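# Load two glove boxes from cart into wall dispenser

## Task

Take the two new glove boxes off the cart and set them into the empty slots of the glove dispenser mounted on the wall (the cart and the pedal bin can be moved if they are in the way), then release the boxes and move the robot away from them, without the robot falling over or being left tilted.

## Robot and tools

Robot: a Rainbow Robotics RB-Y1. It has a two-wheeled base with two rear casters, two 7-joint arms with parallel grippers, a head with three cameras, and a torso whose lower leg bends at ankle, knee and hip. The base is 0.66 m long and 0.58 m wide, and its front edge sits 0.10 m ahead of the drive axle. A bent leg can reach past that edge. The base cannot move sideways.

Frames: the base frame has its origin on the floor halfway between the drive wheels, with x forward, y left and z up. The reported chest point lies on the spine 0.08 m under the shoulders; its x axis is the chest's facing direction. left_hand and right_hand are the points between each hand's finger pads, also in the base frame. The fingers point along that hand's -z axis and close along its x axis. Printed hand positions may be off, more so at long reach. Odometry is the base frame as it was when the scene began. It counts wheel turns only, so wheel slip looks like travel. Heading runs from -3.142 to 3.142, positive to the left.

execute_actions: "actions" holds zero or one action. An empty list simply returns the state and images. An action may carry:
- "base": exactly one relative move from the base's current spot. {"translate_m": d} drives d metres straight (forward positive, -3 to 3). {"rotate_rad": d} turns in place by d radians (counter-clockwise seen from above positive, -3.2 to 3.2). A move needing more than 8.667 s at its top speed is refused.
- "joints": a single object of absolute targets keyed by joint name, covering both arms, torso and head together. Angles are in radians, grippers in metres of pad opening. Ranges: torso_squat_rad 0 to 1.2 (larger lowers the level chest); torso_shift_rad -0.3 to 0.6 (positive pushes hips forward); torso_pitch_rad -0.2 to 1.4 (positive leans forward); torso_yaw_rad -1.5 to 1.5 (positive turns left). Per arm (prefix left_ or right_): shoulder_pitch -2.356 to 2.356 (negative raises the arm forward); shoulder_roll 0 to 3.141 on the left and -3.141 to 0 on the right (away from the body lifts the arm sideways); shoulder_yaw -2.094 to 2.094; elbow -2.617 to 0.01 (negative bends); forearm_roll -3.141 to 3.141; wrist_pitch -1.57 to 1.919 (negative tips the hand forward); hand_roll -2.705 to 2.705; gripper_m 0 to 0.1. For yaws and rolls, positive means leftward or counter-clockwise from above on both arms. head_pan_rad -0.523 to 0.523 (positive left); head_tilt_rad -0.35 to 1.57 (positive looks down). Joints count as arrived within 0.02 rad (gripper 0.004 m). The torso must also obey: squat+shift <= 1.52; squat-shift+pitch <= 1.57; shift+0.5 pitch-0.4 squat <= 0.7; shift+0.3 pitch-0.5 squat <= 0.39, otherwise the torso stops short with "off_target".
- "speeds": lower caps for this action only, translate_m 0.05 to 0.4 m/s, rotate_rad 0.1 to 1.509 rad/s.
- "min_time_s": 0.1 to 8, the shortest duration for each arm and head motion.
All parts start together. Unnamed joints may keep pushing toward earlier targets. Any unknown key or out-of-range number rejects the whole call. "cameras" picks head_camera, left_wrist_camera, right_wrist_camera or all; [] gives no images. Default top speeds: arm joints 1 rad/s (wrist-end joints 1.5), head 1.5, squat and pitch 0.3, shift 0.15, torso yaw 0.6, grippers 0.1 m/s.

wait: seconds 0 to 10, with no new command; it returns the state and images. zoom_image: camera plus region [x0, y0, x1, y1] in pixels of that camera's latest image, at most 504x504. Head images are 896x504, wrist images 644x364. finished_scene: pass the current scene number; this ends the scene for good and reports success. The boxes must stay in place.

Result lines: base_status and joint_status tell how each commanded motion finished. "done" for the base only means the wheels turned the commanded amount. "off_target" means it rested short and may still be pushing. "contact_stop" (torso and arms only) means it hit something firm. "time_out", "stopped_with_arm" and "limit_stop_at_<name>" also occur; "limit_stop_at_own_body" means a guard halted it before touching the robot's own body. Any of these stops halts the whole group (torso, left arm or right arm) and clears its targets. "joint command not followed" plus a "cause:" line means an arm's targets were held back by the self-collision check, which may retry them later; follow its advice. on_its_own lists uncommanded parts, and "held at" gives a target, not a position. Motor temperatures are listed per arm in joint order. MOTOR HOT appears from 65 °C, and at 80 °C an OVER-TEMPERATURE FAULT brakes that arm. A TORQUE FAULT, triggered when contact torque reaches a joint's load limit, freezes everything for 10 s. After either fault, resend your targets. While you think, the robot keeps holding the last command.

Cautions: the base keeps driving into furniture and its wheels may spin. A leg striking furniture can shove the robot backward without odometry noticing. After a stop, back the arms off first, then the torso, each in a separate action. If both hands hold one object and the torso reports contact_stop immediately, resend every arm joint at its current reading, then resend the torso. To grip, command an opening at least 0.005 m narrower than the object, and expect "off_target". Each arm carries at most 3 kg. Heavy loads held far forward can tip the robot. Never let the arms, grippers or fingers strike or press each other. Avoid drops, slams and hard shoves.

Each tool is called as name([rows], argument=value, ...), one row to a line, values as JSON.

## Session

execute_actions(actions=[])

Scene clock: 0.00 s.
Motor temperatures (°C, as the motors report them): left_arm=[29 27 26 29 30 30 34] | right_arm=[26 29 25 31 26 27 29]
base_odometry: x=+0.000 y=+0.000 heading=+0.000 (m, m, rad; odometry frame)
base_status: not commanded
joint_positions: torso_squat_rad=+0.350 torso_shift_rad=-0.001 torso_pitch_rad=-0.001 torso_yaw_rad=+0.000 left_shoulder_pitch_rad=-0.056 left_shoulder_roll_rad=+0.047 left_shoulder_yaw_rad=+0.040 left_elbow_rad=-0.177 left_forearm_roll_rad=-0.026 left_wrist_pitch_rad=+0.030 left_hand_roll_rad=-0.002 left_gripper_m=+0.100 right_shoulder_pitch_rad=+0.014 right_shoulder_roll_rad=-0.029 right_shoulder_yaw_rad=-0.004 right_elbow_rad=-0.153 right_forearm_roll_rad=+0.032 right_wrist_pitch_rad=-0.040 right_hand_roll_rad=-0.033 right_gripper_m=+0.100 head_pan_rad=-0.001 head_tilt_rad=+0.401
joint_status: not commanded
chest: x=-0.2291 y=-0.0005 z=+1.2475 quat_wxyz=(+1.000, +0.000, -0.001, +0.000) (m; base frame)
left_hand: x=-0.1081 y=+0.2566 z=+0.5724 quat_wxyz=(+0.995, +0.025, -0.101, -0.004) (m; base frame)
right_hand: x=-0.1550 y=-0.2429 z=+0.5668 quat_wxyz=(+0.996, -0.014, -0.090, -0.004) (m; base frame)
pictures: head_camera, left_wrist_camera, right_wrist_camera
Images, in order (width x height): head_camera 896x504, left_wrist_camera 644x364, right_wrist_camera 644x364.

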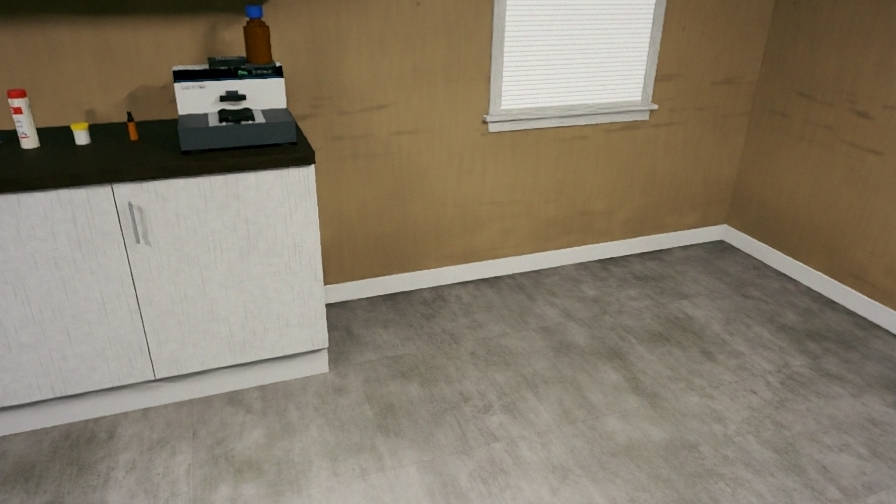

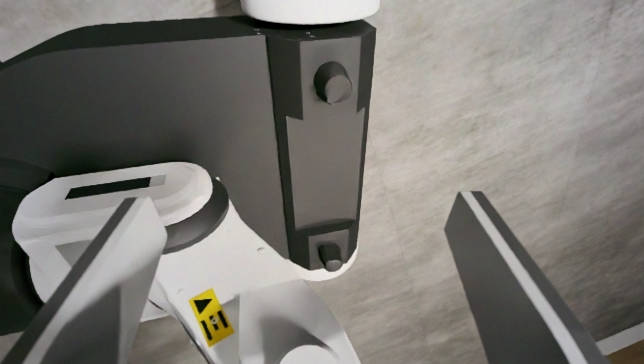

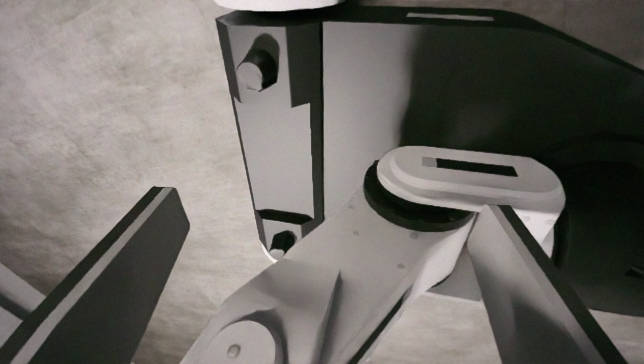

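execute_actions([
  {"base":{"rotate_rad":-1.2},"joints":{"head_pan_rad":0,"head_tilt_rad":0.35}},
], cameras=["head_camera"])

execute_actions([
  {"joints":{"head_pan_rad":-0.52,"torso_yaw_rad":-0.4}},
], cameras=["head_camera"])

Scene clock: 5.83 s.
Motor temperatures (°C, as the motors report them): left_arm=[28 27 26 29 30 30 34] | right_arm=[26 29 25 31 26 27 29]
base_odometry: x=+0.000 y=+0.000 heading=-1.199 (m, m, rad; odometry frame)
base_status: done
joint_positions: torso_squat_rad=+0.350 torso_shift_rad=-0.001 torso_pitch_rad=-0.001 torso_yaw_rad=+0.000 left_shoulder_pitch_rad=-0.056 left_shoulder_roll_rad=+0.047 left_shoulder_yaw_rad=+0.040 left_elbow_rad=-0.177 left_forearm_roll_rad=-0.026 left_wrist_pitch_rad=+0.030 left_hand_roll_rad=-0.002 left_gripper_m=+0.100 right_shoulder_pitch_rad=+0.014 right_shoulder_roll_rad=-0.029 right_shoulder_yaw_rad=-0.004 right_elbow_rad=-0.153 right_forearm_roll_rad=+0.032 right_wrist_pitch_rad=-0.040 right_hand_roll_rad=-0.033 right_gripper_m=+0.100 head_pan_rad=+0.000 head_tilt_rad=+0.350
joint_status: all done
chest: x=-0.2291 y=-0.0004 z=+1.2475 quat_wxyz=(+1.000, +0.000, -0.001, +0.000) (m; base frame)
left_hand: x=-0.1082 y=+0.2566 z=+0.5724 quat_wxyz=(+0.995, +0.025, -0.101, -0.004) (m; base frame)
right_hand: x=-0.1550 y=-0.2429 z=+0.5669 quat_wxyz=(+0.996, -0.014, -0.090, -0.004) (m; base frame)
pictures: head_camera
Images, in order (width x height): head_camera 896x504.

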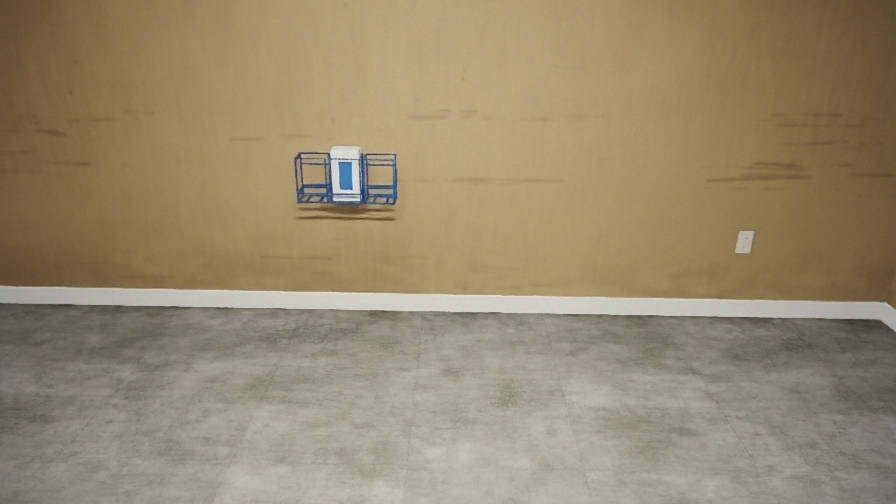

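Scene clock: 7.33 s.
Motor temperatures (°C, as the motors report them): left_arm=[28 27 26 29 30 30 34] | right_arm=[26 29 25 31 26 27 29]
base_odometry: x=+0.000 y=+0.000 heading=-1.199 (m, m, rad; odometry frame)
base_status: not commanded
joint_positions: torso_squat_rad=+0.350 torso_shift_rad=-0.001 torso_pitch_rad=-0.001 torso_yaw_rad=-0.400 left_shoulder_pitch_rad=-0.056 left_shoulder_roll_rad=+0.047 left_shoulder_yaw_rad=+0.040 left_elbow_rad=-0.177 left_forearm_roll_rad=-0.026 left_wrist_pitch_rad=+0.030 left_hand_roll_rad=-0.002 left_gripper_m=+0.100 right_shoulder_pitch_rad=+0.014 right_shoulder_roll_rad=-0.029 right_shoulder_yaw_rad=-0.004 right_elbow_rad=-0.153 right_forearm_roll_rad=+0.032 right_wrist_pitch_rad=-0.040 right_hand_roll_rad=-0.033 right_gripper_m=+0.100 head_pan_rad=-0.520 head_tilt_rad=+0.350
joint_status: all done
chest: x=-0.2291 y=-0.0004 z=+1.2475 quat_wxyz=(+0.980, +0.000, -0.001, -0.199) (m; base frame)
left_hand: x=-0.0176 y=+0.1897 z=+0.5725 quat_wxyz=(+0.974, +0.005, -0.104, -0.202) (m; base frame)
right_hand: x=-0.2551 y=-0.2522 z=+0.5667 quat_wxyz=(+0.975, -0.031, -0.086, -0.201) (m; base frame)
pictures: head_camera
Images, in order (width x height): head_camera 896x504.

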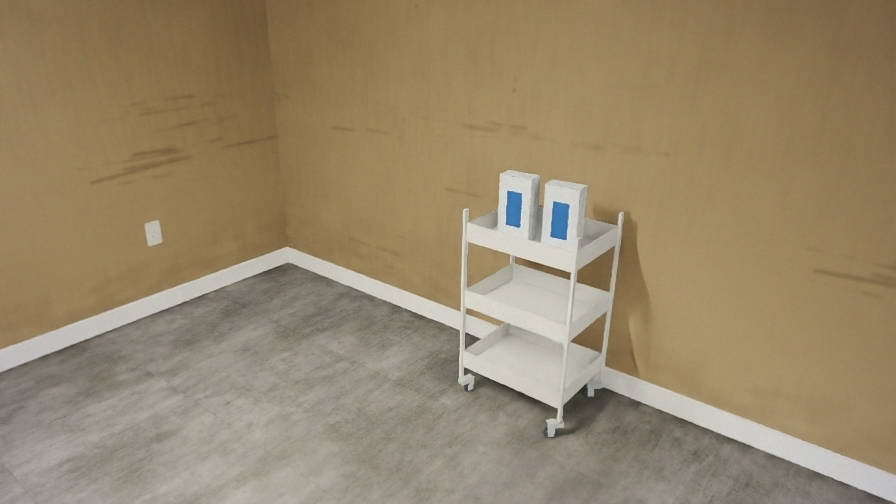

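execute_actions([
  {"base":{"rotate_rad":-0.05},"joints":{"head_pan_rad":0,"torso_yaw_rad":0,"head_tilt_rad":0.5}},
], cameras=[])

execute_actions([
  {"base":{"translate_m":0.95}},
], cameras=["head_camera"])

execute_actions([
  {"base":{"rotate_rad":-1.57}},
], cameras=["head_camera"])

execute_actions([
  {"base":{"translate_m":0.6}},
], cameras=["head_camera"])

Scene clock: 12.90 s.
Motor temperatures (°C, as the motors report them): left_arm=[28 27 26 29 30 30 34] | right_arm=[26 29 25 31 26 27 29]
base_odometry: x=+0.000 y=+0.000 heading=-1.249 (m, m, rad; odometry frame)
base_status: done
joint_positions: torso_squat_rad=+0.350 torso_shift_rad=-0.001 torso_pitch_rad=-0.001 torso_yaw_rad=+0.000 left_shoulder_pitch_rad=-0.056 left_shoulder_roll_rad=+0.047 left_shoulder_yaw_rad=+0.040 left_elbow_rad=-0.177 left_forearm_roll_rad=-0.026 left_wrist_pitch_rad=+0.030 left_hand_roll_rad=-0.002 left_gripper_m=+0.100 right_shoulder_pitch_rad=+0.014 right_shoulder_roll_rad=-0.029 right_shoulder_yaw_rad=-0.004 right_elbow_rad=-0.153 right_forearm_roll_rad=+0.032 right_wrist_pitch_rad=-0.040 right_hand_roll_rad=-0.033 right_gripper_m=+0.100 head_pan_rad=+0.000 head_tilt_rad=+0.500
joint_status: all done
chest: x=-0.2291 y=-0.0004 z=+1.2475 quat_wxyz=(+1.000, +0.000, -0.001, +0.000) (m; base frame)
left_hand: x=-0.1083 y=+0.2567 z=+0.5724 quat_wxyz=(+0.995, +0.025, -0.101, -0.004) (m; base frame)
right_hand: x=-0.1549 y=-0.2429 z=+0.5669 quat_wxyz=(+0.996, -0.014, -0.090, -0.004) (m; base frame)
pictures: none
No camera images: the call's "cameras" was empty. Leave "cameras" out to get every camera's image.

Scene clock: 16.63 s.
Motor temperatures (°C, as the motors report them): left_arm=[28 27 26 29 30 30 34] | right_arm=[26 29 25 31 26 27 29]
base_odometry: x=+0.300 y=-0.901 heading=-1.250 (m, m, rad; odometry frame)
base_status: done
joint_positions: torso_squat_rad=+0.350 torso_shift_rad=-0.001 torso_pitch_rad=-0.001 torso_yaw_rad=+0.000 left_shoulder_pitch_rad=-0.056 left_shoulder_roll_rad=+0.047 left_shoulder_yaw_rad=+0.040 left_elbow_rad=-0.177 left_forearm_roll_rad=-0.026 left_wrist_pitch_rad=+0.030 left_hand_roll_rad=-0.002 left_gripper_m=+0.100 right_shoulder_pitch_rad=+0.014 right_shoulder_roll_rad=-0.029 right_shoulder_yaw_rad=-0.004 right_elbow_rad=-0.153 right_forearm_roll_rad=+0.032 right_wrist_pitch_rad=-0.040 right_hand_roll_rad=-0.033 right_gripper_m=+0.100 head_pan_rad=+0.000 head_tilt_rad=+0.500
joint_status: not commanded
chest: x=-0.2290 y=-0.0005 z=+1.2475 quat_wxyz=(+1.000, +0.000, -0.001, +0.000) (m; base frame)
left_hand: x=-0.1083 y=+0.2567 z=+0.5724 quat_wxyz=(+0.995, +0.025, -0.101, -0.004) (m; base frame)
right_hand: x=-0.1549 y=-0.2429 z=+0.5669 quat_wxyz=(+0.996, -0.014, -0.090, -0.004) (m; base frame)
pictures: head_camera
Images, in order (width x height): head_camera 896x504.

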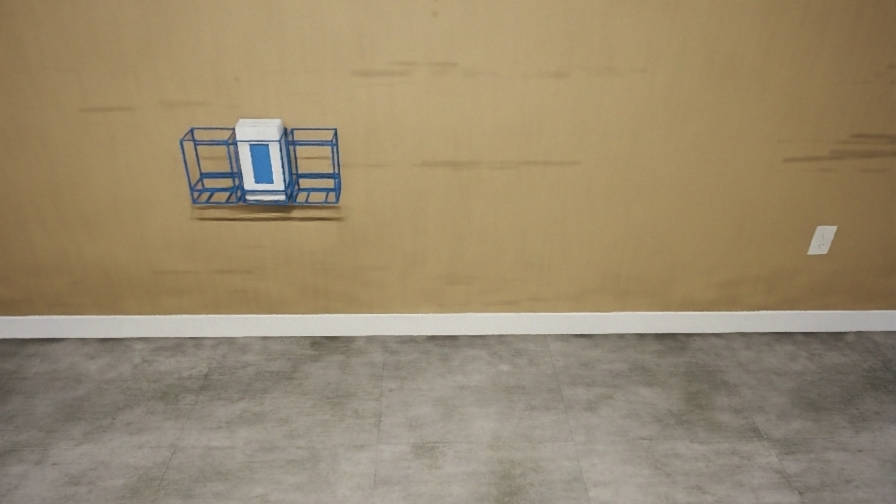

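Scene clock: 20.73 s.
Motor temperatures (°C, as the motors report them): left_arm=[28 27 26 29 30 30 34] | right_arm=[26 29 25 31 26 27 29]
base_odometry: x=+0.300 y=-0.901 heading=-2.820 (m, m, rad; odometry frame)
base_status: done
joint_positions: torso_squat_rad=+0.350 torso_shift_rad=-0.001 torso_pitch_rad=-0.001 torso_yaw_rad=+0.000 left_shoulder_pitch_rad=-0.056 left_shoulder_roll_rad=+0.047 left_shoulder_yaw_rad=+0.040 left_elbow_rad=-0.177 left_forearm_roll_rad=-0.026 left_wrist_pitch_rad=+0.030 left_hand_roll_rad=-0.002 left_gripper_m=+0.100 right_shoulder_pitch_rad=+0.014 right_shoulder_roll_rad=-0.029 right_shoulder_yaw_rad=-0.004 right_elbow_rad=-0.153 right_forearm_roll_rad=+0.032 right_wrist_pitch_rad=-0.040 right_hand_roll_rad=-0.033 right_gripper_m=+0.100 head_pan_rad=+0.000 head_tilt_rad=+0.500
joint_status: not commanded
chest: x=-0.2291 y=-0.0005 z=+1.2475 quat_wxyz=(+1.000, +0.000, -0.001, +0.000) (m; base frame)
left_hand: x=-0.1083 y=+0.2567 z=+0.5724 quat_wxyz=(+0.995, +0.025, -0.101, -0.004) (m; base frame)
right_hand: x=-0.1549 y=-0.2429 z=+0.5669 quat_wxyz=(+0.996, -0.014, -0.090, -0.004) (m; base frame)
pictures: head_camera
Images, in order (width x height): head_camera 896x504.

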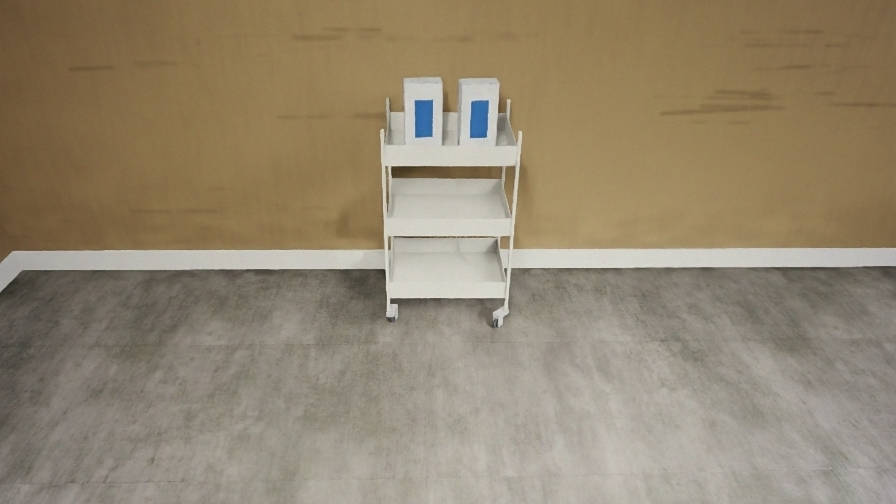

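Scene clock: 23.60 s.
Motor temperatures (°C, as the motors report them): left_arm=[28 27 26 29 30 30 34] | right_arm=[26 29 25 31 26 27 29]
base_odometry: x=-0.270 y=-1.090 heading=-2.821 (m, m, rad; odometry frame)
base_status: done
joint_positions: torso_squat_rad=+0.350 torso_shift_rad=-0.001 torso_pitch_rad=-0.001 torso_yaw_rad=+0.000 left_shoulder_pitch_rad=-0.056 left_shoulder_roll_rad=+0.047 left_shoulder_yaw_rad=+0.040 left_elbow_rad=-0.177 left_forearm_roll_rad=-0.026 left_wrist_pitch_rad=+0.030 left_hand_roll_rad=-0.002 left_gripper_m=+0.100 right_shoulder_pitch_rad=+0.014 right_shoulder_roll_rad=-0.029 right_shoulder_yaw_rad=-0.004 right_elbow_rad=-0.153 right_forearm_roll_rad=+0.032 right_wrist_pitch_rad=-0.040 right_hand_roll_rad=-0.033 right_gripper_m=+0.100 head_pan_rad=+0.000 head_tilt_rad=+0.500
joint_status: not commanded
chest: x=-0.2291 y=-0.0005 z=+1.2475 quat_wxyz=(+1.000, +0.000, -0.001, +0.000) (m; base frame)
left_hand: x=-0.1083 y=+0.2567 z=+0.5724 quat_wxyz=(+0.995, +0.025, -0.101, -0.004) (m; base frame)
right_hand: x=-0.1549 y=-0.2429 z=+0.5669 quat_wxyz=(+0.996, -0.014, -0.090, -0.004) (m; base frame)
pictures: head_camera
Images, in order (width x height): head_camera 896x504.

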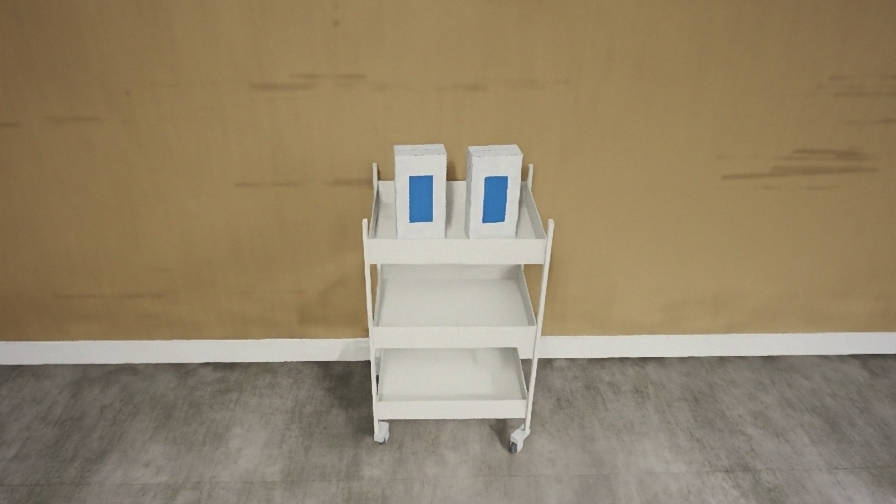

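execute_actions([
  {"base":{"rotate_rad":-0.047},"joints":{"head_tilt_rad":0.85,"left_shoulder_pitch_rad":-1.287,"left_shoulder_roll_rad":0.005,"left_shoulder_yaw_rad":0.255,"left_elbow_rad":-0.7,"left_forearm_roll_rad":0,"left_wrist_pitch_rad":1.9,"left_hand_roll_rad":0.29,"right_shoulder_pitch_rad":-1.287,"right_shoulder_roll_rad":-0.005,"right_shoulder_yaw_rad":-0.255,"right_elbow_rad":-0.7,"right_forearm_roll_rad":0,"right_wrist_pitch_rad":1.87,"right_hand_roll_rad":-0.15}},
], cameras=[])

execute_actions([
  {"base":{"translate_m":0.97},"joints":{"torso_squat_rad":0.5}},
])

Scene clock: 30.10 s.
Motor temperatures (°C, as the motors report them): left_arm=[28 27 26 29 30 30 34] | right_arm=[27 29 25 31 26 27 29]
base_odometry: x=-0.270 y=-1.090 heading=-2.866 (m, m, rad; odometry frame)
base_status: done
joint_positions: torso_squat_rad=+0.350 torso_shift_rad=-0.001 torso_pitch_rad=-0.002 torso_yaw_rad=+0.000 left_shoulder_pitch_rad=-1.287 left_shoulder_roll_rad=+0.005 left_shoulder_yaw_rad=+0.255 left_elbow_rad=-0.700 left_forearm_roll_rad=+0.000 left_wrist_pitch_rad=+1.900 left_hand_roll_rad=+0.290 left_gripper_m=+0.100 right_shoulder_pitch_rad=-1.287 right_shoulder_roll_rad=-0.005 right_shoulder_yaw_rad=-0.254 right_elbow_rad=-0.700 right_forearm_roll_rad=+0.000 right_wrist_pitch_rad=+1.870 right_hand_roll_rad=-0.150 right_gripper_m=+0.100 head_pan_rad=+0.000 head_tilt_rad=+0.850
joint_status: all done
chest: x=-0.2292 y=-0.0004 z=+1.2475 quat_wxyz=(+1.000, +0.000, -0.001, +0.000) (m; base frame)
left_hand: x=+0.2761 y=+0.0928 z=+1.0798 quat_wxyz=(+1.000, -0.001, +0.000, +0.022) (m; base frame)
right_hand: x=+0.2828 y=-0.0920 z=+1.0800 quat_wxyz=(+0.999, +0.004, -0.015, +0.048) (m; base frame)
pictures: none
No camera images: the call's "cameras" was empty. Leave "cameras" out to get every camera's image.

Scene clock: 33.90 s.
Motor temperatures (°C, as the motors report them): left_arm=[29 27 26 29 30 30 34] | right_arm=[27 29 25 31 26 27 29]
base_odometry: x=-1.203 y=-1.353 heading=-2.867 (m, m, rad; odometry frame)
base_status: done
joint_positions: torso_squat_rad=+0.500 torso_shift_rad=-0.001 torso_pitch_rad=-0.001 torso_yaw_rad=+0.000 left_shoulder_pitch_rad=-1.287 left_shoulder_roll_rad=+0.005 left_shoulder_yaw_rad=+0.255 left_elbow_rad=-0.700 left_forearm_roll_rad=+0.000 left_wrist_pitch_rad=+1.900 left_hand_roll_rad=+0.290 left_gripper_m=+0.100 right_shoulder_pitch_rad=-1.287 right_shoulder_roll_rad=-0.005 right_shoulder_yaw_rad=-0.254 right_elbow_rad=-0.700 right_forearm_roll_rad=+0.000 right_wrist_pitch_rad=+1.870 right_hand_roll_rad=-0.150 right_gripper_m=+0.100 head_pan_rad=+0.000 head_tilt_rad=+0.850
joint_status: all done
chest: x=-0.2290 y=-0.0004 z=+1.2042 quat_wxyz=(+1.000, +0.000, -0.001, +0.000) (m; base frame)
left_hand: x=+0.2762 y=+0.0928 z=+1.0365 quat_wxyz=(+1.000, -0.001, +0.000, +0.022) (m; base frame)
right_hand: x=+0.2829 y=-0.0919 z=+1.0366 quat_wxyz=(+0.999, +0.004, -0.015, +0.048) (m; base frame)
pictures: head_camera, left_wrist_camera, right_wrist_camera
Images, in order (width x height): head_camera 896x504, left_wrist_camera 644x364, right_wrist_camera 644x364.

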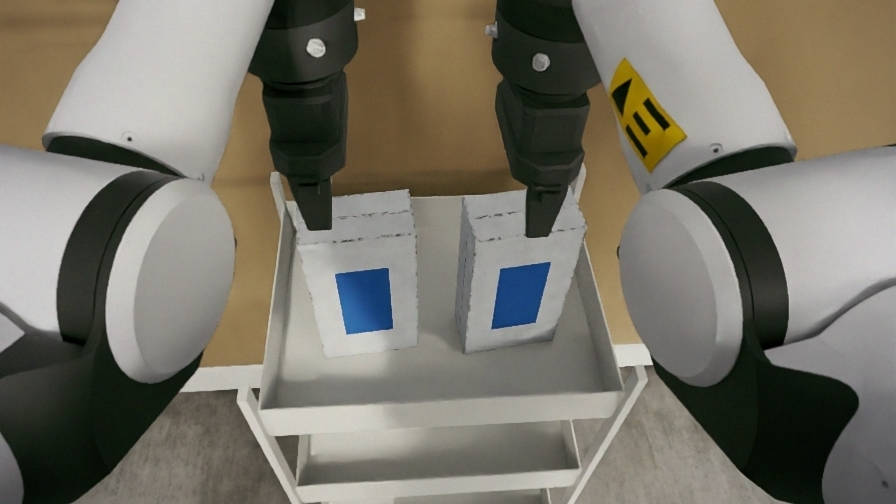

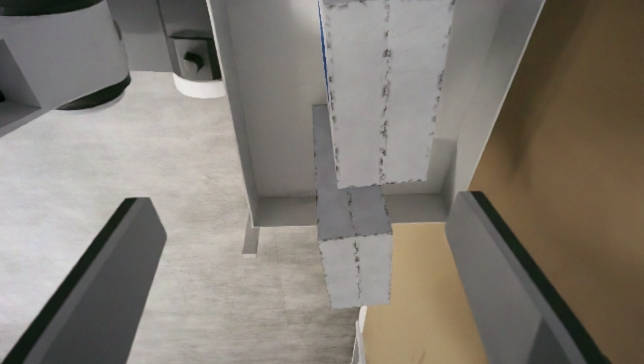

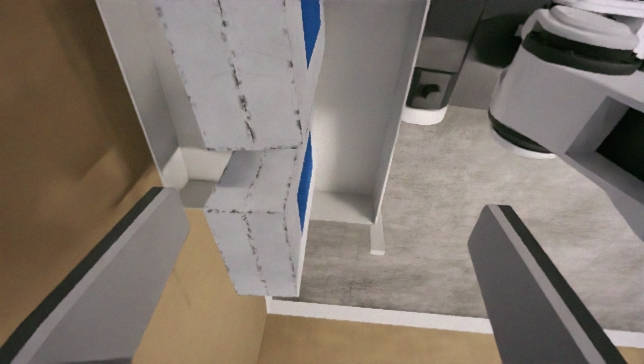

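execute_actions([
  {"base":{"translate_m":0.05},"joints":{"torso_squat_rad":0.64,"torso_yaw_rad":-0.025,"left_hand_roll_rad":0.37,"right_hand_roll_rad":-0.04}},
])

Scene clock: 36.70 s.
Motor temperatures (°C, as the motors report them): left_arm=[29 27 26 30 30 30 34] | right_arm=[27 29 25 31 26 27 29]
base_odometry: x=-1.252 y=-1.367 heading=-2.868 (m, m, rad; odometry frame)
base_status: done
joint_positions: torso_squat_rad=+0.640 torso_shift_rad=-0.001 torso_pitch_rad=-0.001 torso_yaw_rad=-0.025 left_shoulder_pitch_rad=-1.287 left_shoulder_roll_rad=+0.005 left_shoulder_yaw_rad=+0.255 left_elbow_rad=-0.700 left_forearm_roll_rad=+0.000 left_wrist_pitch_rad=+1.900 left_hand_roll_rad=+0.370 left_gripper_m=+0.100 right_shoulder_pitch_rad=-1.287 right_shoulder_roll_rad=-0.005 right_shoulder_yaw_rad=-0.255 right_elbow_rad=-0.700 right_forearm_roll_rad=+0.000 right_wrist_pitch_rad=+1.870 right_hand_roll_rad=-0.040 right_gripper_m=+0.100 head_pan_rad=+0.000 head_tilt_rad=+0.850
joint_status: all done
chest: x=-0.2290 y=-0.0004 z=+1.1514 quat_wxyz=(+1.000, +0.000, -0.001, -0.012) (m; base frame)
left_hand: x=+0.2784 y=+0.0802 z=+0.9836 quat_wxyz=(+0.999, -0.001, +0.000, +0.050) (m; base frame)
right_hand: x=+0.2805 y=-0.1046 z=+0.9837 quat_wxyz=(+0.996, +0.003, -0.015, +0.090) (m; base frame)
pictures: head_camera, left_wrist_camera, right_wrist_camera
Images, in order (width x height): head_camera 896x504, left_wrist_camera 644x364, right_wrist_camera 644x364.

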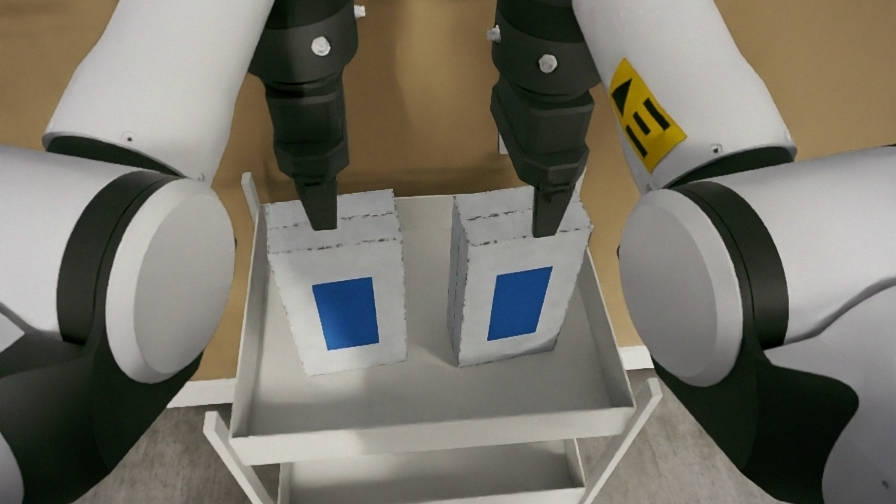

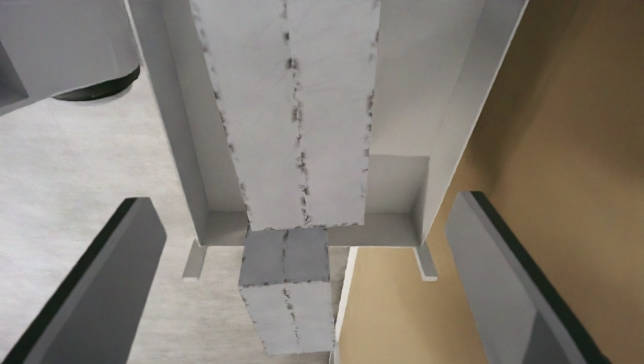

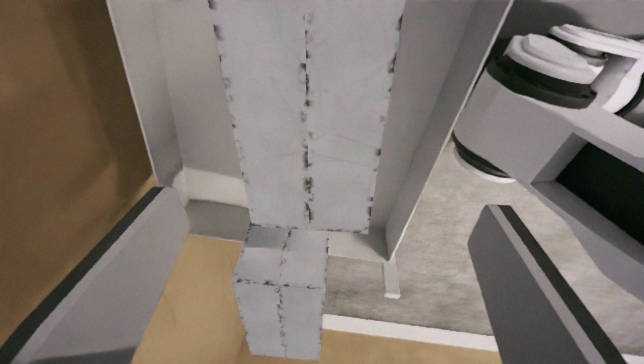

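execute_actions([
  {"base":{"translate_m":0.004},"joints":{"torso_squat_rad":0.79,"torso_yaw_rad":-0.012,"left_hand_roll_rad":0.4}},
], cameras=["head_camera"])

execute_actions([
  {"joints":{"left_gripper_m":0.045,"right_gripper_m":0.045}},
], cameras=[])

execute_actions([
  {"joints":{"torso_squat_rad":0.5}},
])

Scene clock: 41.87 s.
Motor temperatures (°C, as the motors report them): left_arm=[29 27 26 30 30 30 34] | right_arm=[27 29 25 31 26 27 29]
base_odometry: x=-1.256 y=-1.368 heading=-2.869 (m, m, rad; odometry frame)
base_status: done
joint_positions: torso_squat_rad=+0.790 torso_shift_rad=-0.001 torso_pitch_rad=-0.002 torso_yaw_rad=-0.012 left_shoulder_pitch_rad=-1.287 left_shoulder_roll_rad=+0.005 left_shoulder_yaw_rad=+0.255 left_elbow_rad=-0.700 left_forearm_roll_rad=+0.000 left_wrist_pitch_rad=+1.900 left_hand_roll_rad=+0.400 left_gripper_m=+0.100 right_shoulder_pitch_rad=-1.287 right_shoulder_roll_rad=-0.005 right_shoulder_yaw_rad=-0.255 right_elbow_rad=-0.700 right_forearm_roll_rad=+0.000 right_wrist_pitch_rad=+1.870 right_hand_roll_rad=-0.040 right_gripper_m=+0.100 head_pan_rad=+0.000 head_tilt_rad=+0.850
joint_status: all done
chest: x=-0.2290 y=-0.0003 z=+1.0826 quat_wxyz=(+1.000, +0.000, -0.001, -0.006) (m; base frame)
left_hand: x=+0.2773 y=+0.0868 z=+0.9149 quat_wxyz=(+0.997, -0.001, +0.000, +0.071) (m; base frame)
right_hand: x=+0.2818 y=-0.0980 z=+0.9150 quat_wxyz=(+0.995, +0.003, -0.015, +0.096) (m; base frame)
pictures: head_camera
Images, in order (width x height): head_camera 896x504.

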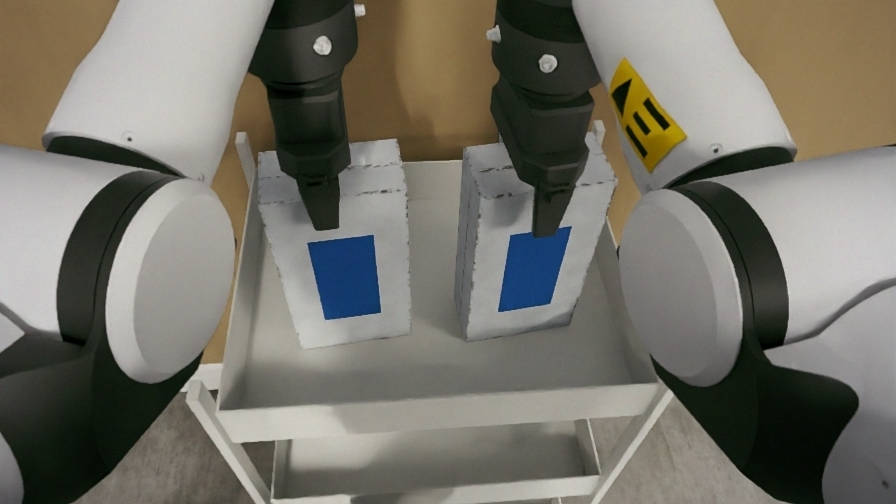

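Scene clock: 42.90 s.
Motor temperatures (°C, as the motors report them): left_arm=[29 27 26 30 30 30 34] | right_arm=[27 29 25 31 26 27 29]
base_odometry: x=-1.256 y=-1.368 heading=-2.869 (m, m, rad; odometry frame)
base_status: not commanded
joint_positions: torso_squat_rad=+0.790 torso_shift_rad=-0.001 torso_pitch_rad=-0.002 torso_yaw_rad=-0.012 left_shoulder_pitch_rad=-1.287 left_shoulder_roll_rad=+0.005 left_shoulder_yaw_rad=+0.255 left_elbow_rad=-0.700 left_forearm_roll_rad=+0.000 left_wrist_pitch_rad=+1.900 left_hand_roll_rad=+0.400 left_gripper_m=+0.058 right_shoulder_pitch_rad=-1.287 right_shoulder_roll_rad=-0.005 right_shoulder_yaw_rad=-0.255 right_elbow_rad=-0.700 right_forearm_roll_rad=+0.000 right_wrist_pitch_rad=+1.870 right_hand_roll_rad=-0.040 right_gripper_m=+0.055 head_pan_rad=+0.000 head_tilt_rad=+0.850
joint_status: left_gripper_m off_target (ended at +0.058, target +0.045); right_gripper_m off_target (ended at +0.055, target +0.045)
chest: x=-0.2290 y=-0.0003 z=+1.0826 quat_wxyz=(+1.000, +0.000, -0.001, -0.006) (m; base frame)
left_hand: x=+0.2773 y=+0.0868 z=+0.9149 quat_wxyz=(+0.997, -0.001, +0.000, +0.071) (m; base frame)
right_hand: x=+0.2818 y=-0.0980 z=+0.9150 quat_wxyz=(+0.995, +0.003, -0.015, +0.096) (m; base frame)
pictures: none
No camera images: the call's "cameras" was empty. Leave "cameras" out to get every camera's image.

Scene clock: 44.67 s.
Motor temperatures (°C, as the motors report them): left_arm=[29 27 26 30 30 30 34] | right_arm=[27 29 25 31 26 27 29]
base_odometry: x=-1.256 y=-1.368 heading=-2.869 (m, m, rad; odometry frame)
base_status: not commanded
joint_positions: torso_squat_rad=+0.500 torso_shift_rad=-0.001 torso_pitch_rad=-0.001 torso_yaw_rad=-0.012 left_shoulder_pitch_rad=-1.287 left_shoulder_roll_rad=+0.005 left_shoulder_yaw_rad=+0.255 left_elbow_rad=-0.700 left_forearm_roll_rad=+0.000 left_wrist_pitch_rad=+1.900 left_hand_roll_rad=+0.400 left_gripper_m=+0.058 right_shoulder_pitch_rad=-1.287 right_shoulder_roll_rad=-0.005 right_shoulder_yaw_rad=-0.255 right_elbow_rad=-0.700 right_forearm_roll_rad=+0.000 right_wrist_pitch_rad=+1.870 right_hand_roll_rad=-0.040 right_gripper_m=+0.055 head_pan_rad=+0.000 head_tilt_rad=+0.850
joint_status: all done
chest: x=-0.2289 y=-0.0004 z=+1.2042 quat_wxyz=(+1.000, +0.000, -0.001, -0.006) (m; base frame)
left_hand: x=+0.2772 y=+0.0868 z=+1.0360 quat_wxyz=(+0.997, -0.001, +0.000, +0.071) (m; base frame)
right_hand: x=+0.2817 y=-0.0982 z=+1.0360 quat_wxyz=(+0.995, +0.003, -0.015, +0.096) (m; base frame)
pictures: head_camera, left_wrist_camera, right_wrist_camera
Images, in order (width x height): head_camera 896x504, left_wrist_camera 644x364, right_wrist_camera 644x364.

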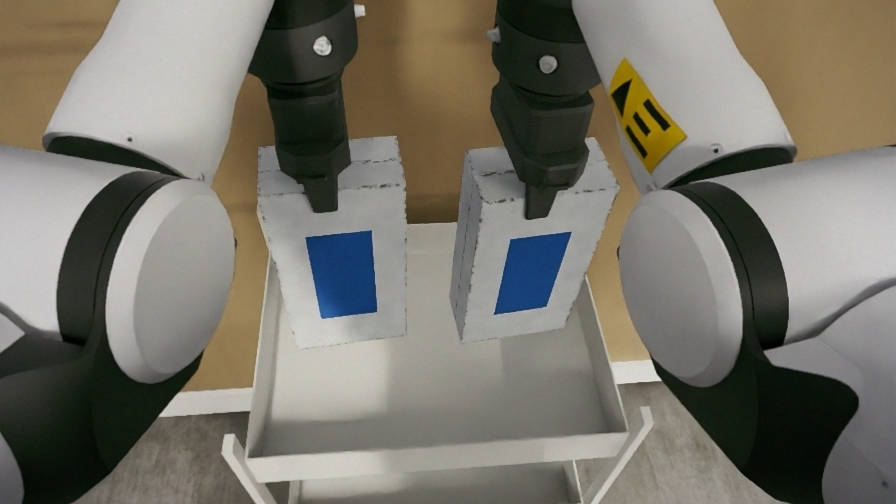

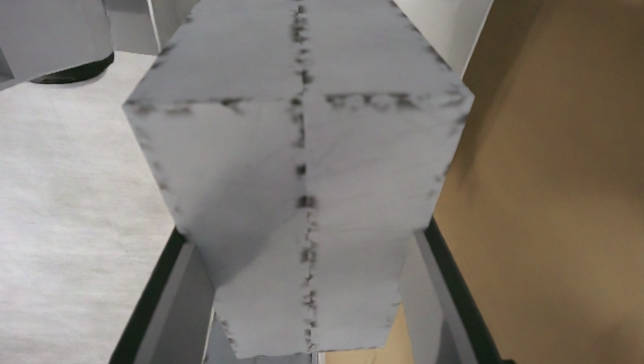

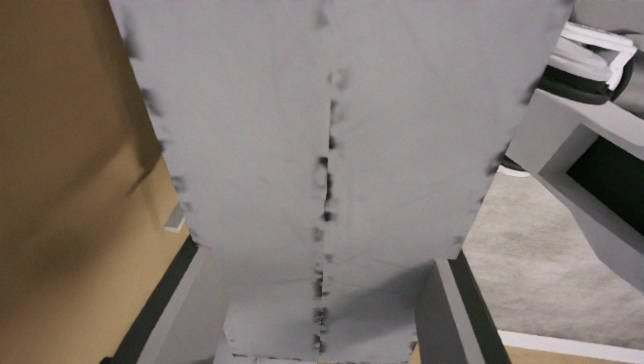

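execute_actions([
  {"base":{"translate_m":-2.07},"joints":{"torso_squat_rad":0.2,"torso_yaw_rad":0,"head_tilt_rad":0.6,"left_shoulder_pitch_rad":-1.647,"left_shoulder_roll_rad":0.228,"left_shoulder_yaw_rad":0.356,"left_elbow_rad":-0.3,"left_wrist_pitch_rad":1.85,"left_hand_roll_rad":0.15,"right_shoulder_pitch_rad":-1.66,"right_shoulder_roll_rad":-0.228,"right_shoulder_yaw_rad":-0.356,"right_elbow_rad":-0.3,"right_wrist_pitch_rad":1.84,"right_hand_roll_rad":-0.12},"min_time_s":2},
], cameras=[])

execute_actions([
  {"base":{"rotate_rad":1.64}},
], cameras=["head_camera"])

execute_actions([
  {"base":{"translate_m":0.6}},
], cameras=["head_camera"])

Scene clock: 55.27 s.
Motor temperatures (°C, as the motors report them): left_arm=[30 27 26 30 30 30 34] | right_arm=[28 29 25 32 26 27 29]
base_odometry: x=+0.738 y=-0.811 heading=-2.870 (m, m, rad; odometry frame)
base_status: done
joint_positions: torso_squat_rad=+0.200 torso_shift_rad=-0.001 torso_pitch_rad=-0.001 torso_yaw_rad=+0.000 left_shoulder_pitch_rad=-1.646 left_shoulder_roll_rad=+0.228 left_shoulder_yaw_rad=+0.356 left_elbow_rad=-0.300 left_forearm_roll_rad=+0.000 left_wrist_pitch_rad=+1.850 left_hand_roll_rad=+0.150 left_gripper_m=+0.058 right_shoulder_pitch_rad=-1.659 right_shoulder_roll_rad=-0.228 right_shoulder_yaw_rad=-0.355 right_elbow_rad=-0.300 right_forearm_roll_rad=+0.000 right_wrist_pitch_rad=+1.840 right_hand_roll_rad=-0.120 right_gripper_m=+0.055 head_pan_rad=+0.000 head_tilt_rad=+0.600
joint_status: all done
chest: x=-0.2290 y=-0.0005 z=+1.2760 quat_wxyz=(+1.000, +0.000, -0.001, +0.000) (m; base frame)
left_hand: x=+0.3045 y=+0.1444 z=+1.2186 quat_wxyz=(+1.000, -0.004, -0.025, +0.005) (m; base frame)
right_hand: x=+0.3081 y=-0.1427 z=+1.2252 quat_wxyz=(+0.999, +0.004, -0.036, +0.012) (m; base frame)
pictures: none
No camera images: the call's "cameras" was empty. Leave "cameras" out to get every camera's image.

Scene clock: 59.23 s.
Motor temperatures (°C, as the motors report them): left_arm=[30 27 26 30 30 30 34] | right_arm=[28 29 25 32 26 27 29]
base_odometry: x=+0.738 y=-0.811 heading=-1.231 (m, m, rad; odometry frame)
base_status: done
joint_positions: torso_squat_rad=+0.200 torso_shift_rad=-0.001 torso_pitch_rad=-0.001 torso_yaw_rad=+0.000 left_shoulder_pitch_rad=-1.646 left_shoulder_roll_rad=+0.228 left_shoulder_yaw_rad=+0.356 left_elbow_rad=-0.300 left_forearm_roll_rad=+0.000 left_wrist_pitch_rad=+1.850 left_hand_roll_rad=+0.150 left_gripper_m=+0.058 right_shoulder_pitch_rad=-1.659 right_shoulder_roll_rad=-0.228 right_shoulder_yaw_rad=-0.356 right_elbow_rad=-0.300 right_forearm_roll_rad=+0.000 right_wrist_pitch_rad=+1.840 right_hand_roll_rad=-0.120 right_gripper_m=+0.055 head_pan_rad=+0.000 head_tilt_rad=+0.600
joint_status: not commanded
chest: x=-0.2290 y=-0.0005 z=+1.2760 quat_wxyz=(+1.000, +0.000, -0.001, +0.000) (m; base frame)
left_hand: x=+0.3045 y=+0.1444 z=+1.2186 quat_wxyz=(+1.000, -0.004, -0.025, +0.005) (m; base frame)
right_hand: x=+0.3081 y=-0.1427 z=+1.2252 quat_wxyz=(+0.999, +0.004, -0.036, +0.012) (m; base frame)
pictures: head_camera
Images, in order (width x height): head_camera 896x504.

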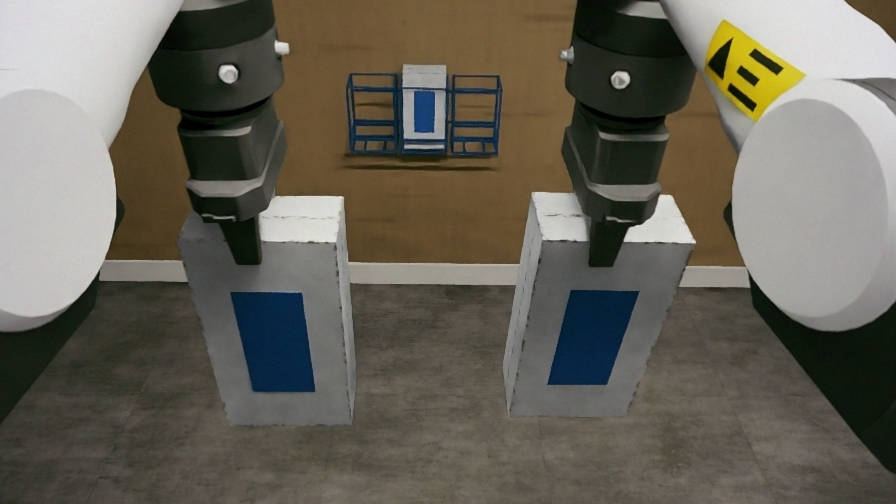

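Scene clock: 62.10 s.
Motor temperatures (°C, as the motors report them): left_arm=[30 27 26 30 30 30 34] | right_arm=[29 29 25 32 26 27 29]
base_odometry: x=+0.939 y=-1.377 heading=-1.230 (m, m, rad; odometry frame)
base_status: done
joint_positions: torso_squat_rad=+0.200 torso_shift_rad=-0.001 torso_pitch_rad=-0.001 torso_yaw_rad=+0.000 left_shoulder_pitch_rad=-1.646 left_shoulder_roll_rad=+0.228 left_shoulder_yaw_rad=+0.356 left_elbow_rad=-0.300 left_forearm_roll_rad=+0.000 left_wrist_pitch_rad=+1.850 left_hand_roll_rad=+0.150 left_gripper_m=+0.058 right_shoulder_pitch_rad=-1.659 right_shoulder_roll_rad=-0.228 right_shoulder_yaw_rad=-0.356 right_elbow_rad=-0.300 right_forearm_roll_rad=+0.000 right_wrist_pitch_rad=+1.840 right_hand_roll_rad=-0.120 right_gripper_m=+0.055 head_pan_rad=+0.000 head_tilt_rad=+0.600
joint_status: not commanded
chest: x=-0.2289 y=-0.0005 z=+1.2760 quat_wxyz=(+1.000, +0.000, -0.001, +0.000) (m; base frame)
left_hand: x=+0.3046 y=+0.1444 z=+1.2186 quat_wxyz=(+1.000, -0.004, -0.025, +0.005) (m; base frame)
right_hand: x=+0.3082 y=-0.1427 z=+1.2252 quat_wxyz=(+0.999, +0.004, -0.036, +0.012) (m; base frame)
pictures: head_camera
Images, in order (width x height): head_camera 896x504.

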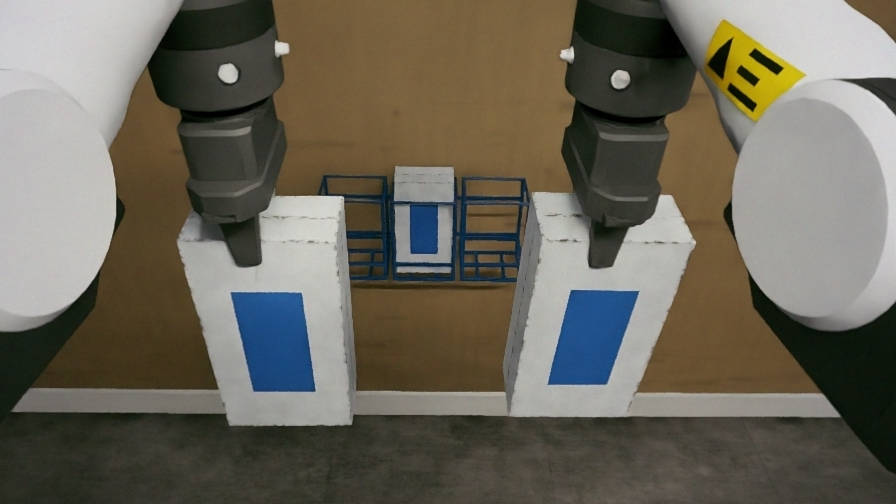

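execute_actions([
  {"base":{"translate_m":0.59},"joints":{"head_tilt_rad":0.85,"torso_squat_rad":0.36,"left_wrist_pitch_rad":1.83,"left_hand_roll_rad":0.12,"right_hand_roll_rad":-0.14}},
])

Scene clock: 66.77 s.
Motor temperatures (°C, as the motors report them): left_arm=[30 27 26 30 30 30 34] | right_arm=[29 29 25 32 26 27 29]
base_odometry: x=+1.136 y=-1.933 heading=-1.229 (m, m, rad; odometry frame)
base_status: done
joint_positions: torso_squat_rad=+0.360 torso_shift_rad=-0.001 torso_pitch_rad=-0.001 torso_yaw_rad=+0.000 left_shoulder_pitch_rad=-1.646 left_shoulder_roll_rad=+0.228 left_shoulder_yaw_rad=+0.356 left_elbow_rad=-0.300 left_forearm_roll_rad=+0.000 left_wrist_pitch_rad=+1.830 left_hand_roll_rad=+0.120 left_gripper_m=+0.058 right_shoulder_pitch_rad=-1.659 right_shoulder_roll_rad=-0.228 right_shoulder_yaw_rad=-0.356 right_elbow_rad=-0.300 right_forearm_roll_rad=+0.000 right_wrist_pitch_rad=+1.840 right_hand_roll_rad=-0.140 right_gripper_m=+0.055 head_pan_rad=+0.000 head_tilt_rad=+0.850
joint_status: all done
chest: x=-0.2289 y=-0.0005 z=+1.2451 quat_wxyz=(+1.000, +0.000, -0.001, +0.000) (m; base frame)
left_hand: x=+0.3092 y=+0.1438 z=+1.1879 quat_wxyz=(+0.999, -0.004, -0.035, -0.010) (m; base frame)
right_hand: x=+0.3082 y=-0.1427 z=+1.1943 quat_wxyz=(+0.999, +0.004, -0.036, +0.002) (m; base frame)
pictures: head_camera, left_wrist_camera, right_wrist_camera
Images, in order (width x height): head_camera 896x504, left_wrist_camera 644x364, right_wrist_camera 644x364.

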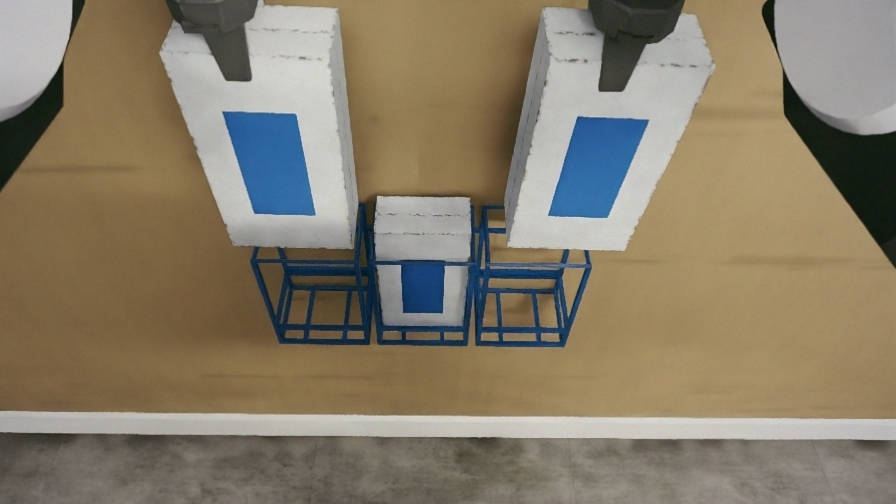

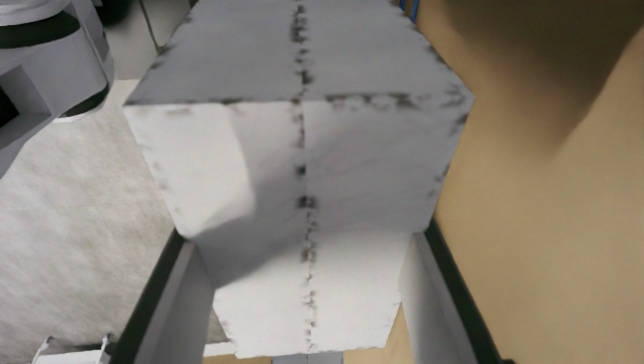

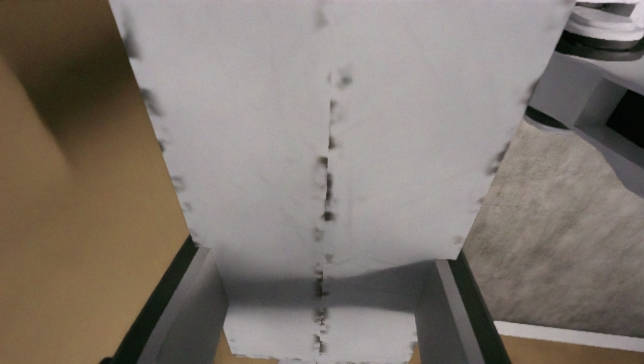

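execute_actions([
  {"base":{"translate_m":0.045},"joints":{"torso_squat_rad":0.5,"left_shoulder_roll_rad":0.236,"left_hand_roll_rad":0.135,"right_shoulder_roll_rad":-0.214,"right_hand_roll_rad":-0.135}},
], cameras=["head_camera"])

zoom_image(camera="head_camera", region=[200,150,660,350])

Scene clock: 72.97 s.
Motor temperatures (°C, as the motors report them): left_arm=[31 27 26 30 30 30 34] | right_arm=[29 29 25 32 26 27 29]
base_odometry: x=+1.151 y=-1.975 heading=-1.228 (m, m, rad; odometry frame)
base_status: done
joint_positions: torso_squat_rad=+0.500 torso_shift_rad=-0.001 torso_pitch_rad=-0.001 torso_yaw_rad=+0.000 left_shoulder_pitch_rad=-1.646 left_shoulder_roll_rad=+0.236 left_shoulder_yaw_rad=+0.356 left_elbow_rad=-0.300 left_forearm_roll_rad=+0.000 left_wrist_pitch_rad=+1.830 left_hand_roll_rad=+0.135 left_gripper_m=+0.058 right_shoulder_pitch_rad=-1.659 right_shoulder_roll_rad=-0.214 right_shoulder_yaw_rad=-0.356 right_elbow_rad=-0.300 right_forearm_roll_rad=+0.000 right_wrist_pitch_rad=+1.840 right_hand_roll_rad=-0.135 right_gripper_m=+0.055 head_pan_rad=+0.000 head_tilt_rad=+0.850
joint_status: all done
chest: x=-0.2289 y=-0.0004 z=+1.2042 quat_wxyz=(+1.000, +0.000, -0.001, +0.000) (m; base frame)
left_hand: x=+0.3101 y=+0.1478 z=+1.1488 quat_wxyz=(+0.999, -0.005, -0.036, +0.001) (m; base frame)
right_hand: x=+0.3065 y=-0.1358 z=+1.1509 quat_wxyz=(+0.999, +0.004, -0.034, +0.011) (m; base frame)
pictures: head_camera
Images, in order (width x height): head_camera 896x504.

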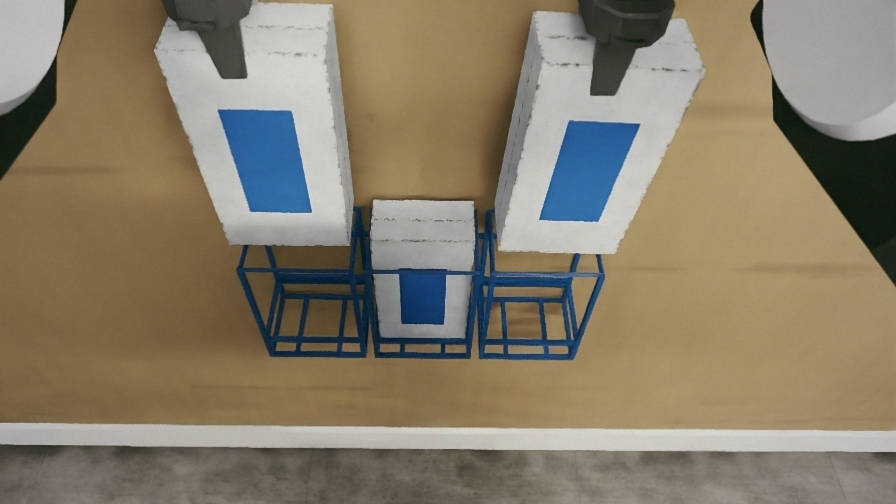

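Region (200, 150, 660, 350) of head_camera's 896x504 image, scaled by 1.096, with more detail than that image has; it fills the top 219 rows of this view, and the rest is white.

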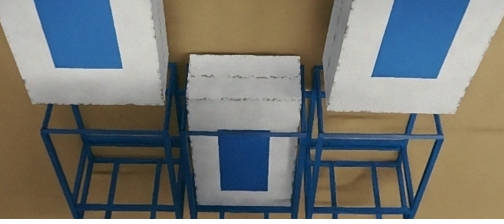

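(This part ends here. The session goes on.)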